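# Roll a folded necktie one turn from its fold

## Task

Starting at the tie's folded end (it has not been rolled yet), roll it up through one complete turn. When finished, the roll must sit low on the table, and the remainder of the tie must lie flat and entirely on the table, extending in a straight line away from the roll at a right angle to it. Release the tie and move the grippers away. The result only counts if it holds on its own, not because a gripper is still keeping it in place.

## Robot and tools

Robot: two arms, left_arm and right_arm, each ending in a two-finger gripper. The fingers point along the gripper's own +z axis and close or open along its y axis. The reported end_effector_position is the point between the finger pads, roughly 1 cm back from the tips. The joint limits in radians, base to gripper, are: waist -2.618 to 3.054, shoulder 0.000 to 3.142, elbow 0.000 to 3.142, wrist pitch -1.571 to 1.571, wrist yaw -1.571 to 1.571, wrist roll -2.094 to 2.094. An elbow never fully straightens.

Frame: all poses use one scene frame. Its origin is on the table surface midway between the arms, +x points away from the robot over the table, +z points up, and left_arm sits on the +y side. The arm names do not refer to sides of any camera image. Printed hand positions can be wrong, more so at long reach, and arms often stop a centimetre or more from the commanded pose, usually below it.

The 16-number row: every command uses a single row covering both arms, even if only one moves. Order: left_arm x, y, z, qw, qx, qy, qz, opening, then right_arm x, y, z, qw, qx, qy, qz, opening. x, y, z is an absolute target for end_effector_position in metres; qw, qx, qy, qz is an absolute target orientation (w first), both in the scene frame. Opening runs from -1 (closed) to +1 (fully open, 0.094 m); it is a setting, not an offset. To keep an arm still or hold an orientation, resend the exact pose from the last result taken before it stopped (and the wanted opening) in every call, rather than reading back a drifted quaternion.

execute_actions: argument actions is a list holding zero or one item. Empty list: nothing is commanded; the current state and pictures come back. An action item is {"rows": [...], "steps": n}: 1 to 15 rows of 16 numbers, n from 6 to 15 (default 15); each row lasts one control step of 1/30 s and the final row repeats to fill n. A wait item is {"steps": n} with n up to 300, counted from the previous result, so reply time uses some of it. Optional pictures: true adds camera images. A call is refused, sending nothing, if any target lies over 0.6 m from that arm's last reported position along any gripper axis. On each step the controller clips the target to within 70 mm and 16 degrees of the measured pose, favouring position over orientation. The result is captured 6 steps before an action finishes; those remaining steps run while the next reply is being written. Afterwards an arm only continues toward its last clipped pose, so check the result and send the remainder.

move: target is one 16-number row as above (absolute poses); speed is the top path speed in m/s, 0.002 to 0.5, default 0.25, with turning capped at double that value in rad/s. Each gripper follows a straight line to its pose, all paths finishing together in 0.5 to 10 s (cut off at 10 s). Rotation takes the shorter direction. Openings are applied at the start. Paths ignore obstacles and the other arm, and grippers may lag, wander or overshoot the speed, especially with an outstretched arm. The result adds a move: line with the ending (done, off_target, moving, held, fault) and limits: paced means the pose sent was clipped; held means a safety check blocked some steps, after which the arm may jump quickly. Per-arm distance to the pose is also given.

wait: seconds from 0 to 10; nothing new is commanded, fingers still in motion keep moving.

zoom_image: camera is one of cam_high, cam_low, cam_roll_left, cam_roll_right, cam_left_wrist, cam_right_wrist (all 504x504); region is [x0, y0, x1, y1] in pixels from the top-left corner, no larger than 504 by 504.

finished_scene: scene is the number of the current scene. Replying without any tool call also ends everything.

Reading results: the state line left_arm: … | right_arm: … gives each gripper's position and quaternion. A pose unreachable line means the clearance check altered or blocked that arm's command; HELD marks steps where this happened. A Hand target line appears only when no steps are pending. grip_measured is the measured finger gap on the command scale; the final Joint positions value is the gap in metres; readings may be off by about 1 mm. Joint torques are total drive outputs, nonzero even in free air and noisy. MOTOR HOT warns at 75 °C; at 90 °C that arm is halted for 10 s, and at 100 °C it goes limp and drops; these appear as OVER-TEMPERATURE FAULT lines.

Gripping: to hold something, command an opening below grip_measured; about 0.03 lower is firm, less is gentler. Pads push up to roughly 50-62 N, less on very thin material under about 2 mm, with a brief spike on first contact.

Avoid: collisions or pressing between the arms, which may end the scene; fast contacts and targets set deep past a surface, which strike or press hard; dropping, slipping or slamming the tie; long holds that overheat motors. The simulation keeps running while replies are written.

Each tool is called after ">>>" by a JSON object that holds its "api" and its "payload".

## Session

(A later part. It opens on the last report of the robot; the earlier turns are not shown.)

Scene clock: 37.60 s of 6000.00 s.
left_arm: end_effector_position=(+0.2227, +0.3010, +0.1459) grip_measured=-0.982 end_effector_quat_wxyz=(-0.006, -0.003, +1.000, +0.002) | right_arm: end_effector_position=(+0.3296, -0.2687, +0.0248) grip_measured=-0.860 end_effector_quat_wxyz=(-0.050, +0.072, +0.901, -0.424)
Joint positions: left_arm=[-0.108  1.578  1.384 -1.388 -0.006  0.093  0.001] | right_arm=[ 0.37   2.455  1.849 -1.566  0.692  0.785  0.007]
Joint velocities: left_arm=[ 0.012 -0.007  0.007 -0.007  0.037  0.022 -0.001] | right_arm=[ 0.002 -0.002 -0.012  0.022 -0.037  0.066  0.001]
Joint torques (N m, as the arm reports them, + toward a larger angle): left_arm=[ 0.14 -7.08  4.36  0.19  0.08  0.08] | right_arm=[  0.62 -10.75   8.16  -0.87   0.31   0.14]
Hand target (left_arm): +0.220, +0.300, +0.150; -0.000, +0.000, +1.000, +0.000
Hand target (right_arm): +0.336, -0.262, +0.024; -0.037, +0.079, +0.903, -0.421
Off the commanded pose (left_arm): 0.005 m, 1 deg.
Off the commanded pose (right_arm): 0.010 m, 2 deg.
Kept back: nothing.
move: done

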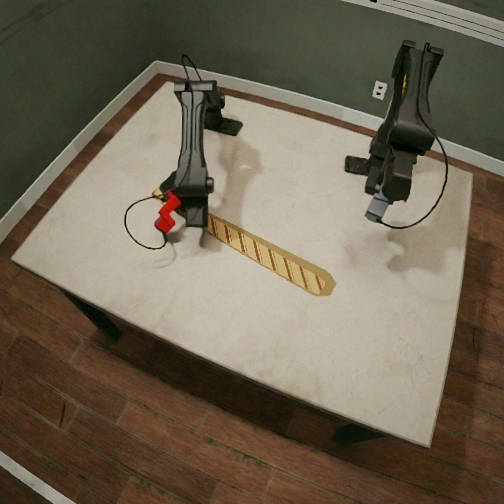

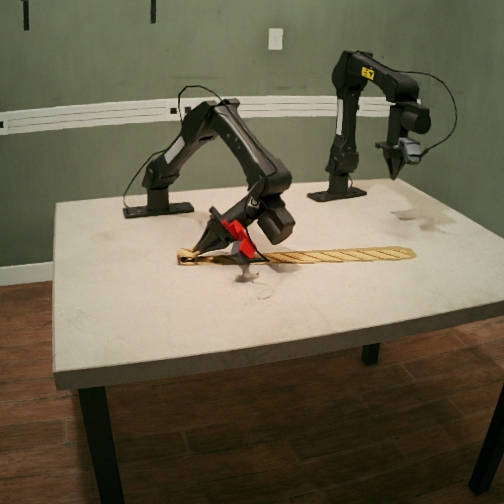

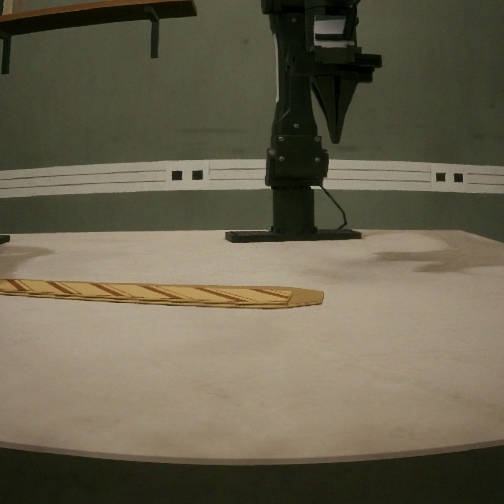

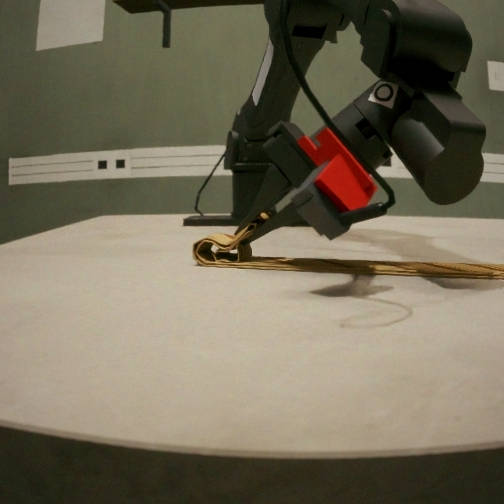

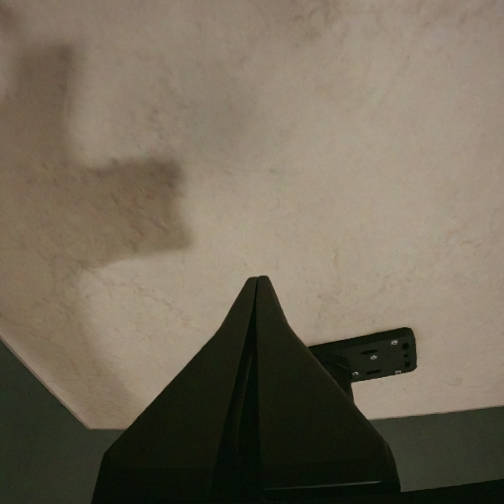

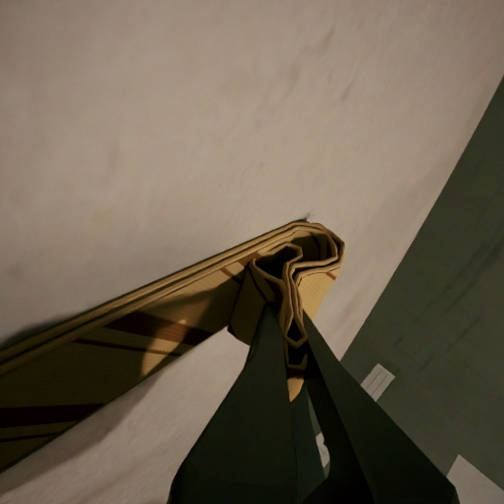

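>>> {"api": "move", "payload": {"target": [0.22,0.3,0.15,0,0,1,0,-1,0.344,-0.244,0.026,-0.033,0.08,0.92,-0.381,-1], "speed": 0.06}}

>>> {"api": "move", "payload": {"target": [0.22,0.3,0.15,0,0,1,0,-1,0.345,-0.222,0.038,-0.023,0.084,0.962,-0.258,-0.45], "speed": 0.15}}

>>> {"api": "move", "payload": {"target": [0.22,0.3,0.15,0,0,1,0,-1,0.348,-0.197,0.036,0,0.087,0.996,0,0.3]}}

>>> {"api": "move", "payload": {"target": [0.22,0.3,0.15,0,0,1,0,-1,0.32,-0.23,0.12,0,0.087,0.996,0,0.3]}}

>>> {"api": "zoom_image", "payload": {"camera": "cam_roll_right", "region": [170,200,350,300]}}

Scene clock: 40.57 s of 6000.00 s.
left_arm: end_effector_position=(+0.2227, +0.3010, +0.1459) grip_measured=-0.982 end_effector_quat_wxyz=(-0.006, -0.003, +1.000, +0.002) | right_arm: end_effector_position=(+0.3358, -0.2514, +0.0262) grip_measured=-0.860 end_effector_quat_wxyz=(-0.047, +0.080, +0.917, -0.389)
Joint positions: left_arm=[-0.108  1.578  1.384 -1.388 -0.006  0.093  0.001] | right_arm=[ 0.382  2.455  1.908 -1.567  0.626  0.768  0.007]
Joint velocities: left_arm=[-0.002 -0.007 -0.017 -0.007  0.066 -0.007  0.   ] | right_arm=[ 0.017 -0.007 -0.012 -0.022 -0.022 -0.051 -0.   ]
Joint torques (N m, as the arm reports them, + toward a larger angle): left_arm=[ 0.17 -7.07  4.36  0.19  0.07  0.08] | right_arm=[  0.59 -11.27   8.01  -0.67   0.31   0.  ]
Hand target (left_arm): +0.220, +0.300, +0.150; -0.000, +0.000, +1.000, +0.000
Hand target (right_arm): +0.344, -0.244, +0.026; -0.033, +0.080, +0.920, -0.381
Off the commanded pose (left_arm): 0.005 m, 1 deg.
Off the commanded pose (right_arm): 0.011 m, 2 deg.
Kept back: nothing.
move: off_target (right_arm)

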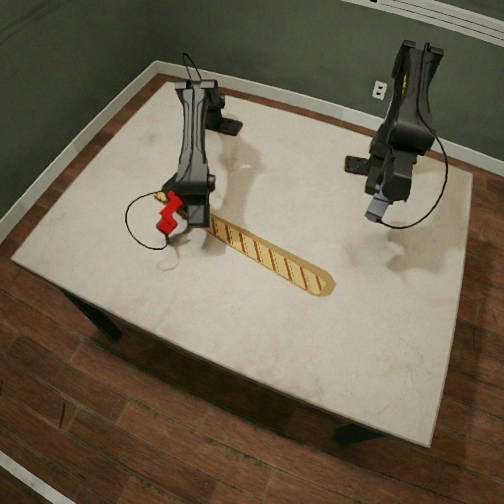

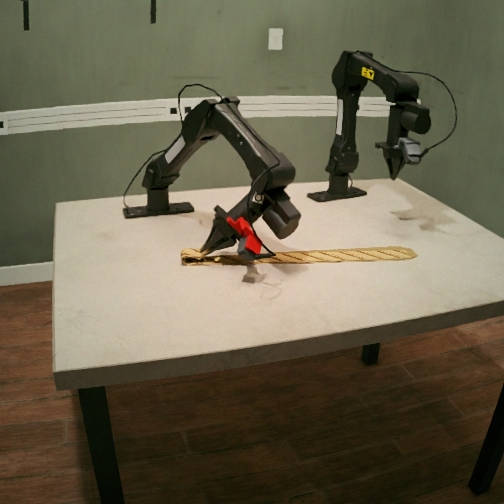

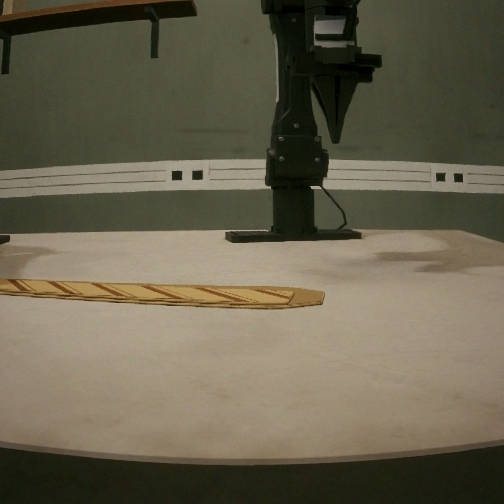

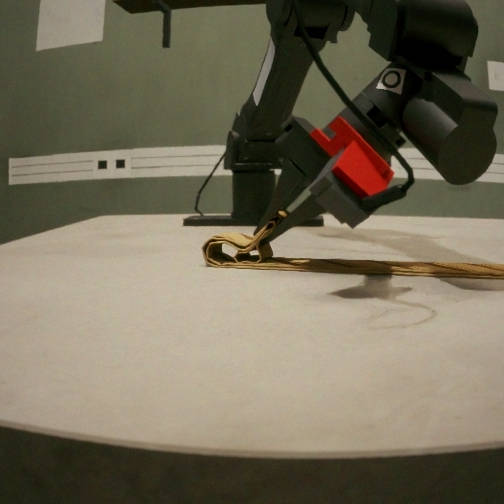

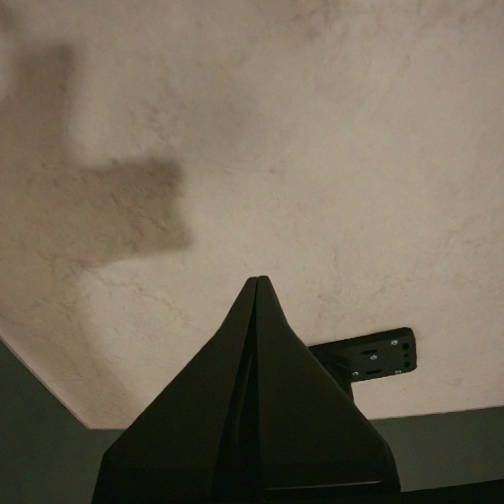

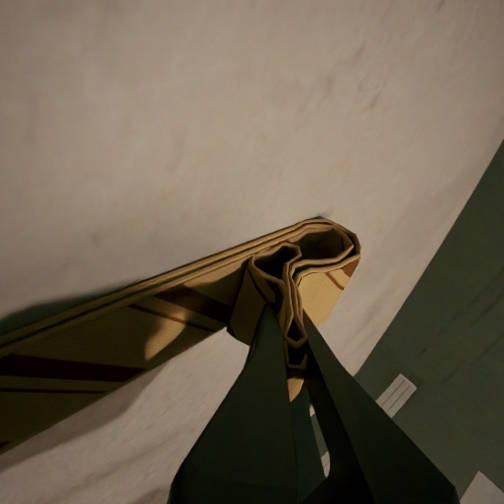

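Scene clock: 41.97 s of 6000.00 s.
left_arm: end_effector_position=(+0.2227, +0.3010, +0.1459) grip_measured=-0.982 end_effector_quat_wxyz=(-0.006, -0.003, +1.000, +0.002) | right_arm: end_effector_position=(+0.3451, -0.2180, +0.0338) grip_measured=-0.452 end_effector_quat_wxyz=(-0.028, +0.080, +0.961, -0.262)
Joint positions: left_arm=[-0.108  1.578  1.384 -1.388 -0.006  0.093  0.001] | right_arm=[ 0.375  2.335  1.874 -1.429  0.435  0.644  0.026]
Joint velocities: left_arm=[-0.022 -0.007  0.002 -0.037 -0.037  0.007  0.   ] | right_arm=[ 0.007  0.002  0.002 -0.007 -0.037  0.022 -0.001]
Joint torques (N m, as the arm reports them, + toward a larger angle): left_arm=[ 0.14 -7.06  4.41  0.18  0.07  0.07] | right_arm=[ -0.65 -13.44   4.17  -0.29   0.22  -0.01]
Hand target (left_arm): +0.220, +0.300, +0.150; -0.000, +0.000, +1.000, +0.000
Hand target (right_arm): +0.345, -0.222, +0.037; -0.022, +0.084, +0.962, -0.258
Off the commanded pose (left_arm): 0.005 m, 1 deg.
Off the commanded pose (right_arm): 0.006 m, 1 deg.
Kept back: nothing.
move: done

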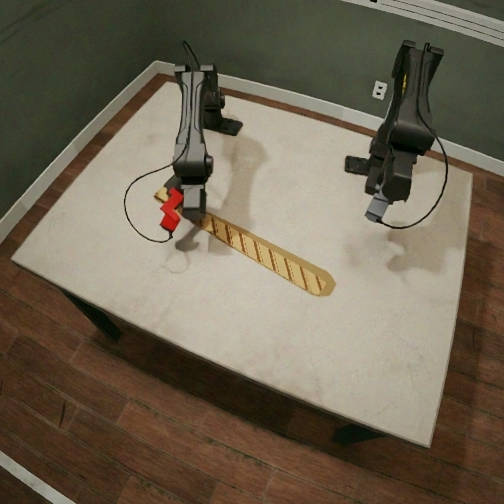

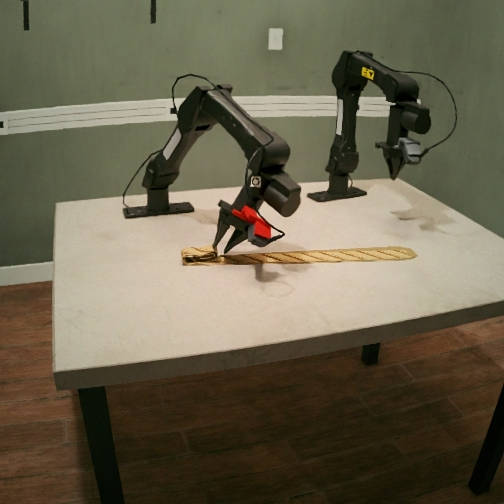

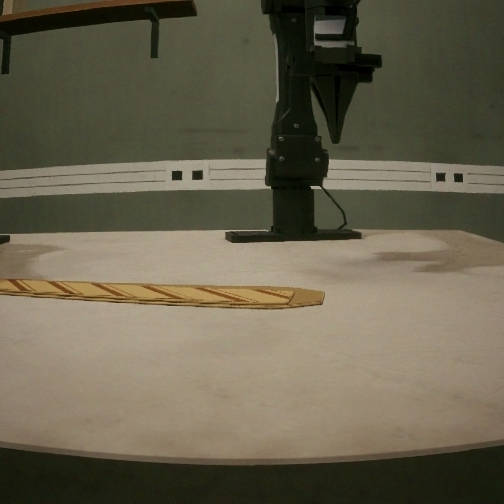

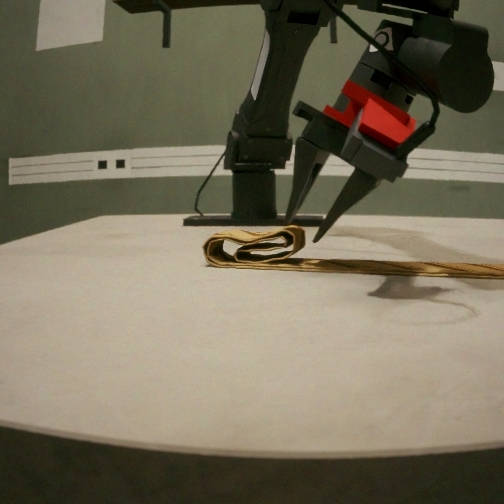

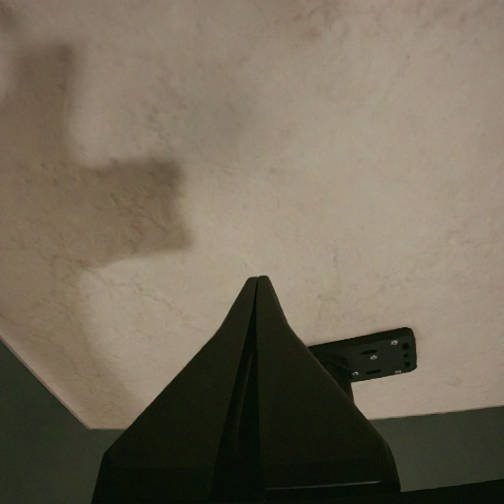

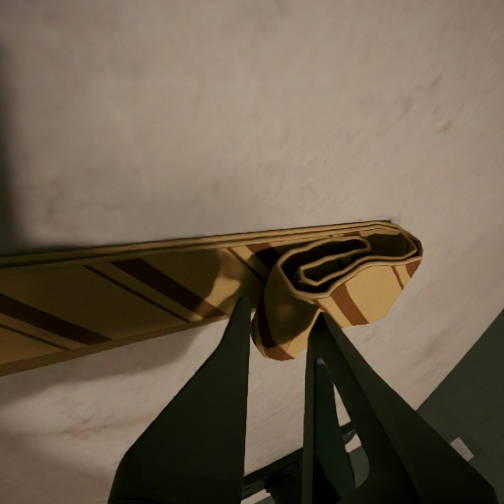

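Scene clock: 43.67 s of 6000.00 s.
left_arm: end_effector_position=(+0.2226, +0.3010, +0.1459) grip_measured=-0.982 end_effector_quat_wxyz=(-0.006, -0.003, +1.000, +0.002) | right_arm: end_effector_position=(+0.3490, -0.1943, +0.0310) grip_measured=+0.298 end_effector_quat_wxyz=(-0.005, +0.088, +0.996, -0.004)
Joint positions: left_arm=[-0.108  1.578  1.384 -1.389 -0.006  0.093  0.001] | right_arm=[ 0.237  2.097  1.587 -1.072  0.004  0.444  0.061]
Joint velocities: left_arm=[-0.012 -0.007  0.002  0.007 -0.022 -0.081 -0.001] | right_arm=[-0.012  0.017 -0.007 -0.037  0.007  0.037  0.001]
Joint torques (N m, as the arm reports them, + toward a larger angle): left_arm=[ 0.16 -7.06  4.39  0.19  0.07  0.07] | right_arm=[ -0.48 -12.3    4.61   0.27  -0.04  -0.05]
Hand target (left_arm): +0.220, +0.300, +0.150; -0.000, +0.000, +1.000, +0.000
Hand target (right_arm): +0.348, -0.196, +0.035; +0.001, +0.087, +0.996, +0.001
Off the commanded pose (left_arm): 0.005 m, 1 deg.
Off the commanded pose (right_arm): 0.006 m, 1 deg.
Kept back: nothing.
move: done

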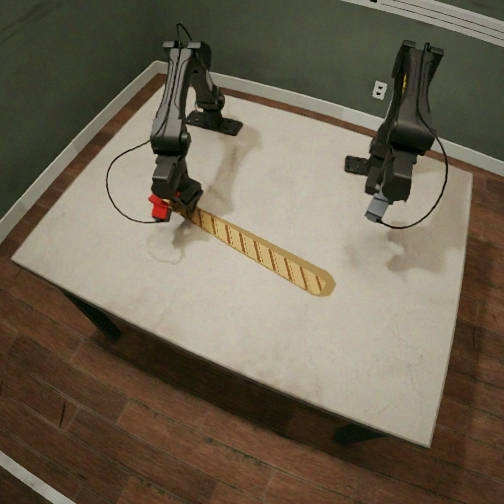

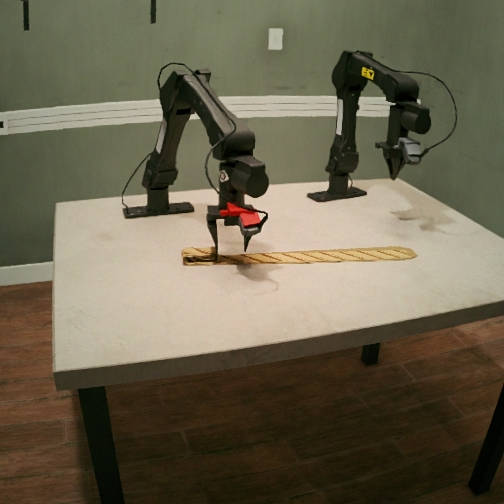

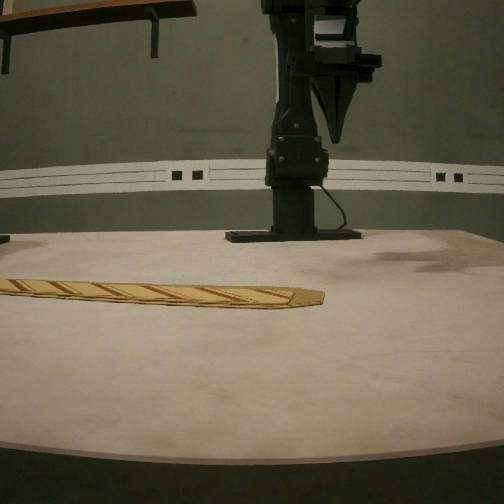

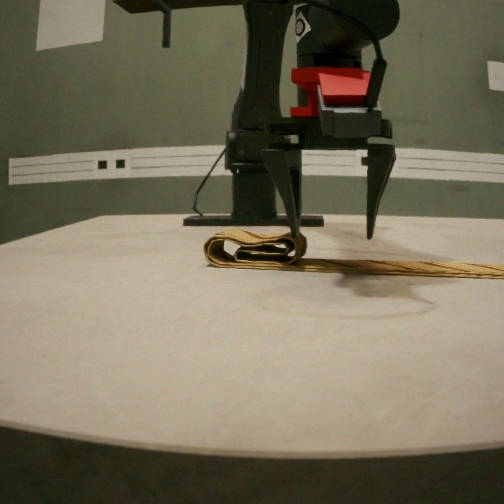

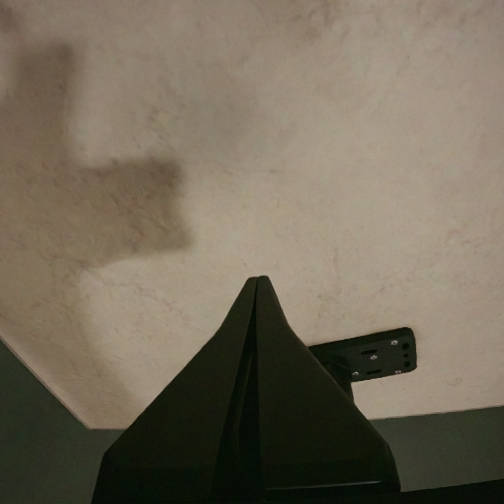

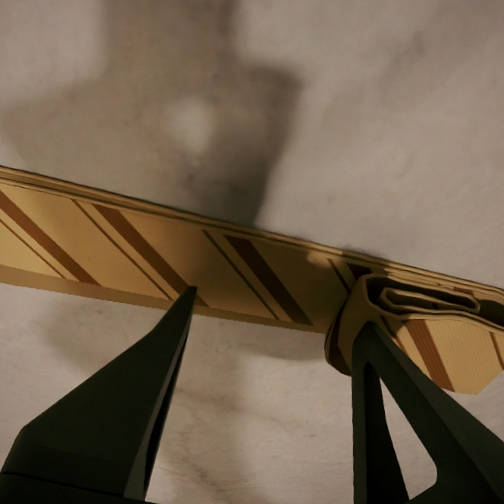

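Scene clock: 44.77 s of 6000.00 s.
left_arm: end_effector_position=(+0.2226, +0.3010, +0.1459) grip_measured=-0.982 end_effector_quat_wxyz=(-0.006, -0.003, +1.000, +0.002) | right_arm: end_effector_position=(+0.3176, -0.2288, +0.1112) grip_measured=+0.298 end_effector_quat_wxyz=(-0.011, +0.089, +0.996, -0.004)
Joint positions: left_arm=[-0.108  1.578  1.384 -1.389 -0.006  0.093  0.001] | right_arm=[ 0.165  1.909  1.637 -1.322  0.002  0.374  0.061]
Joint velocities: left_arm=[ 0.007  0.002 -0.007  0.007 -0.022 -0.081  0.   ] | right_arm=[-0.002 -0.007 -0.007 -0.095  0.037  0.022 -0.001]
Joint torques (N m, as the arm reports them, + toward a larger angle): left_arm=[ 0.16 -7.14  4.35  0.19  0.07  0.08] | right_arm=[-0.34 -9.46  8.65  0.06 -0.06 -0.07]
Hand target (left_arm): +0.220, +0.300, +0.150; -0.000, +0.000, +1.000, +0.000
Hand target (right_arm): +0.322, -0.229, +0.120; -0.000, +0.087, +0.996, +0.001
Off the commanded pose (left_arm): 0.005 m, 1 deg.
Off the commanded pose (right_arm): 0.009 m, 1 deg.
Kept back: nothing.
move: done

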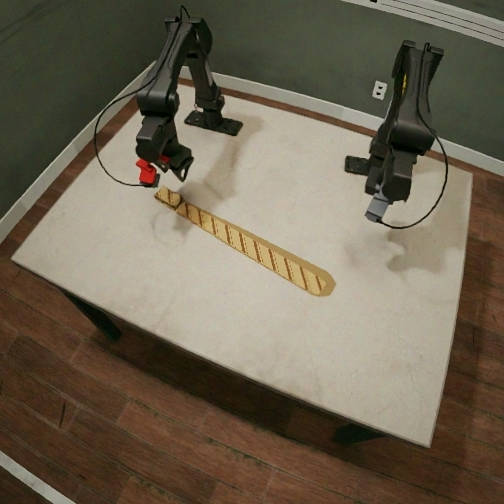

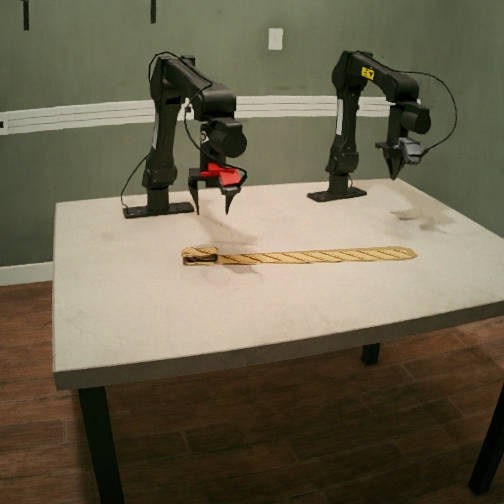

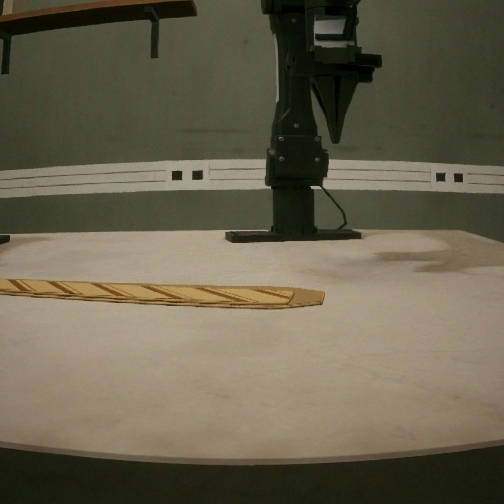

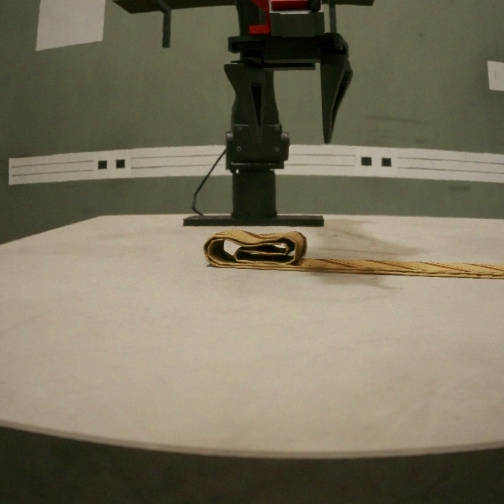

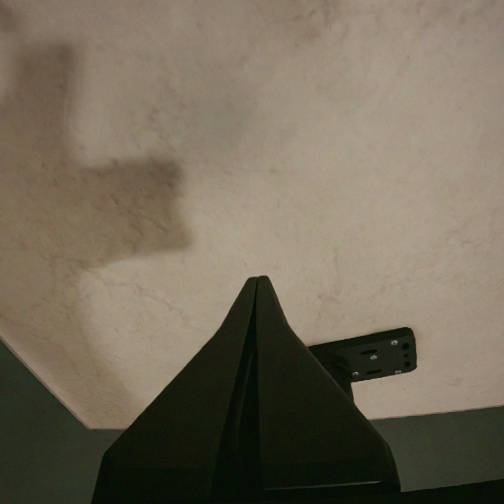

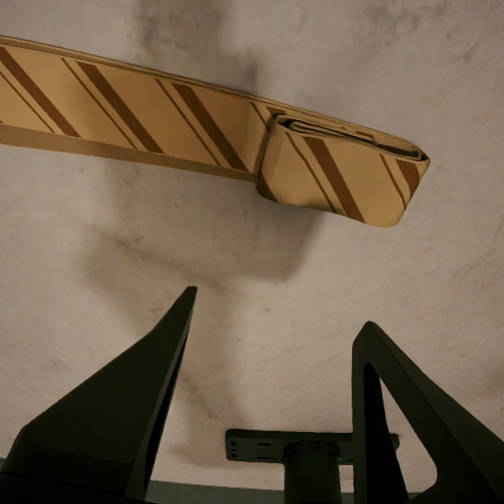

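Region (170, 200, 350, 300) of cam_roll_right's 504x504 image, scaled by 2.800, with more detail than that image has.

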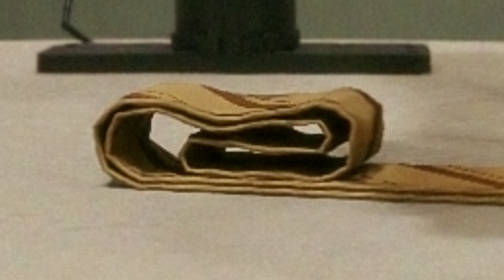

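>>> {"api": "move", "payload": {"target": [0.22,0.3,0.15,0,0,1,0,-1,0.19,-0.28,0.17,0,0.087,0.996,0,0.3]}}

>>> {"api": "finished_scene", "payload": {"scene": 2}}

Scene clock: 46.10 s of 6000.00 s.
left_arm: end_effector_position=(+0.2226, +0.3010, +0.1459) grip_measured=-0.982 end_effector_quat_wxyz=(-0.006, -0.003, +1.000, +0.002) | right_arm: end_effector_position=(+0.2001, -0.2767, +0.1755) grip_measured=+0.298 end_effector_quat_wxyz=(+0.010, +0.088, +0.996, +0.001)
Joint positions: left_arm=[-0.108  1.578  1.384 -1.389 -0.006  0.093  0.001] | right_arm=[ 0.06   1.408  1.346 -1.488  0.002  0.267  0.061]
Joint velocities: left_arm=[-0.007 -0.002  0.007 -0.022  0.037  0.037 -0.   ] | right_arm=[ 0.002 -0.007 -0.007  0.037 -0.022 -0.022 -0.001]
Joint torques (N m, as the arm reports them, + toward a larger angle): left_arm=[ 0.2  -7.12  4.4   0.19  0.06  0.08] | right_arm=[-0.62 -5.26  4.34  0.16 -0.07 -0.06]
Hand target (left_arm): +0.220, +0.300, +0.150; -0.000, +0.000, +1.000, +0.000
Hand target (right_arm): +0.191, -0.279, +0.172; -0.001, +0.087, +0.996, +0.001
Off the commanded pose (left_arm): 0.005 m, 1 deg.
Off the commanded pose (right_arm): 0.012 m, 1 deg.
Kept back: nothing.
move: off_target (right_arm)

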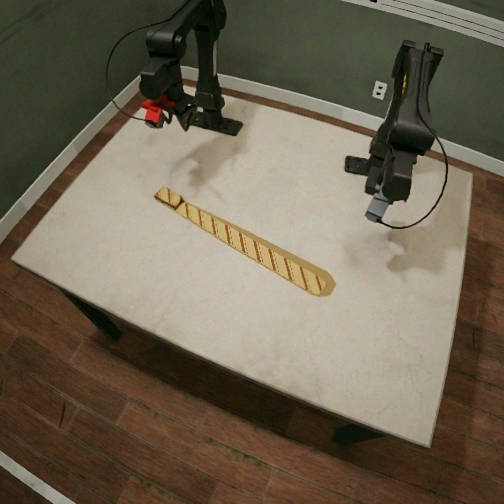

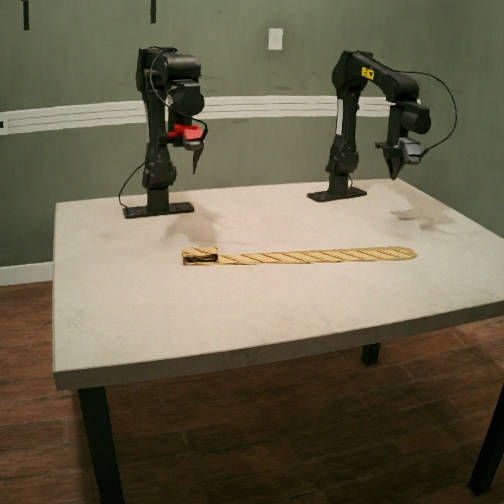

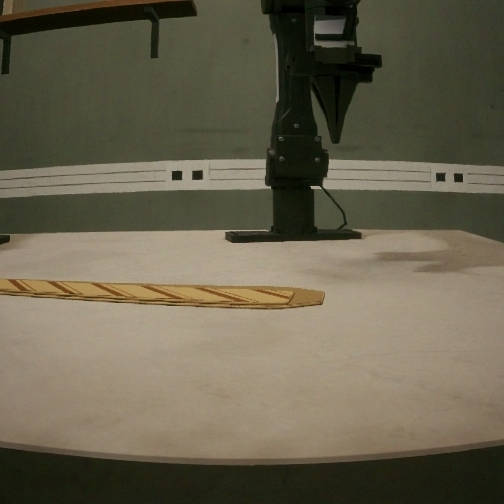

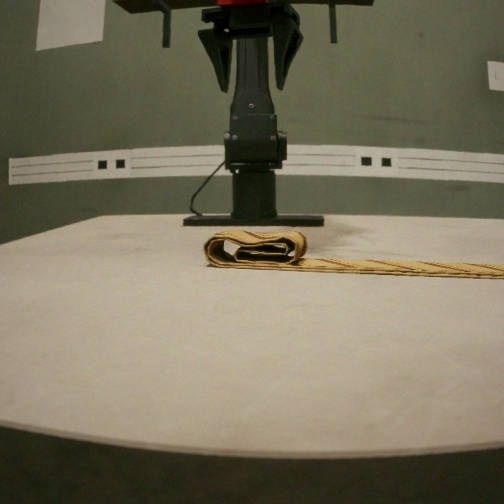

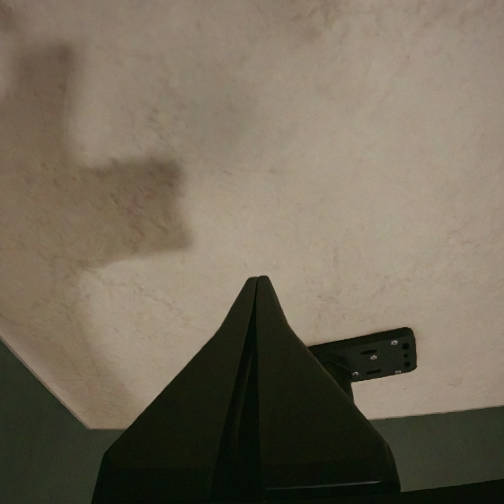

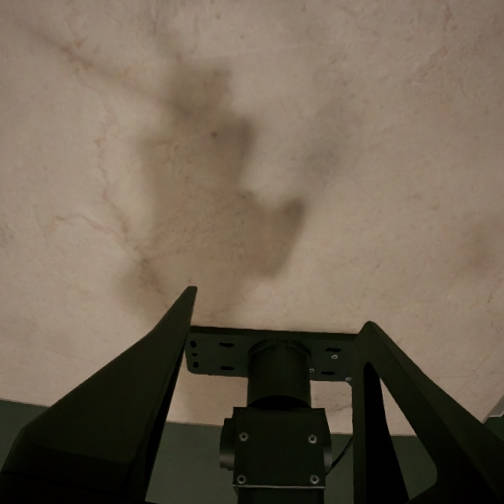

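The scene is finished: the task was done.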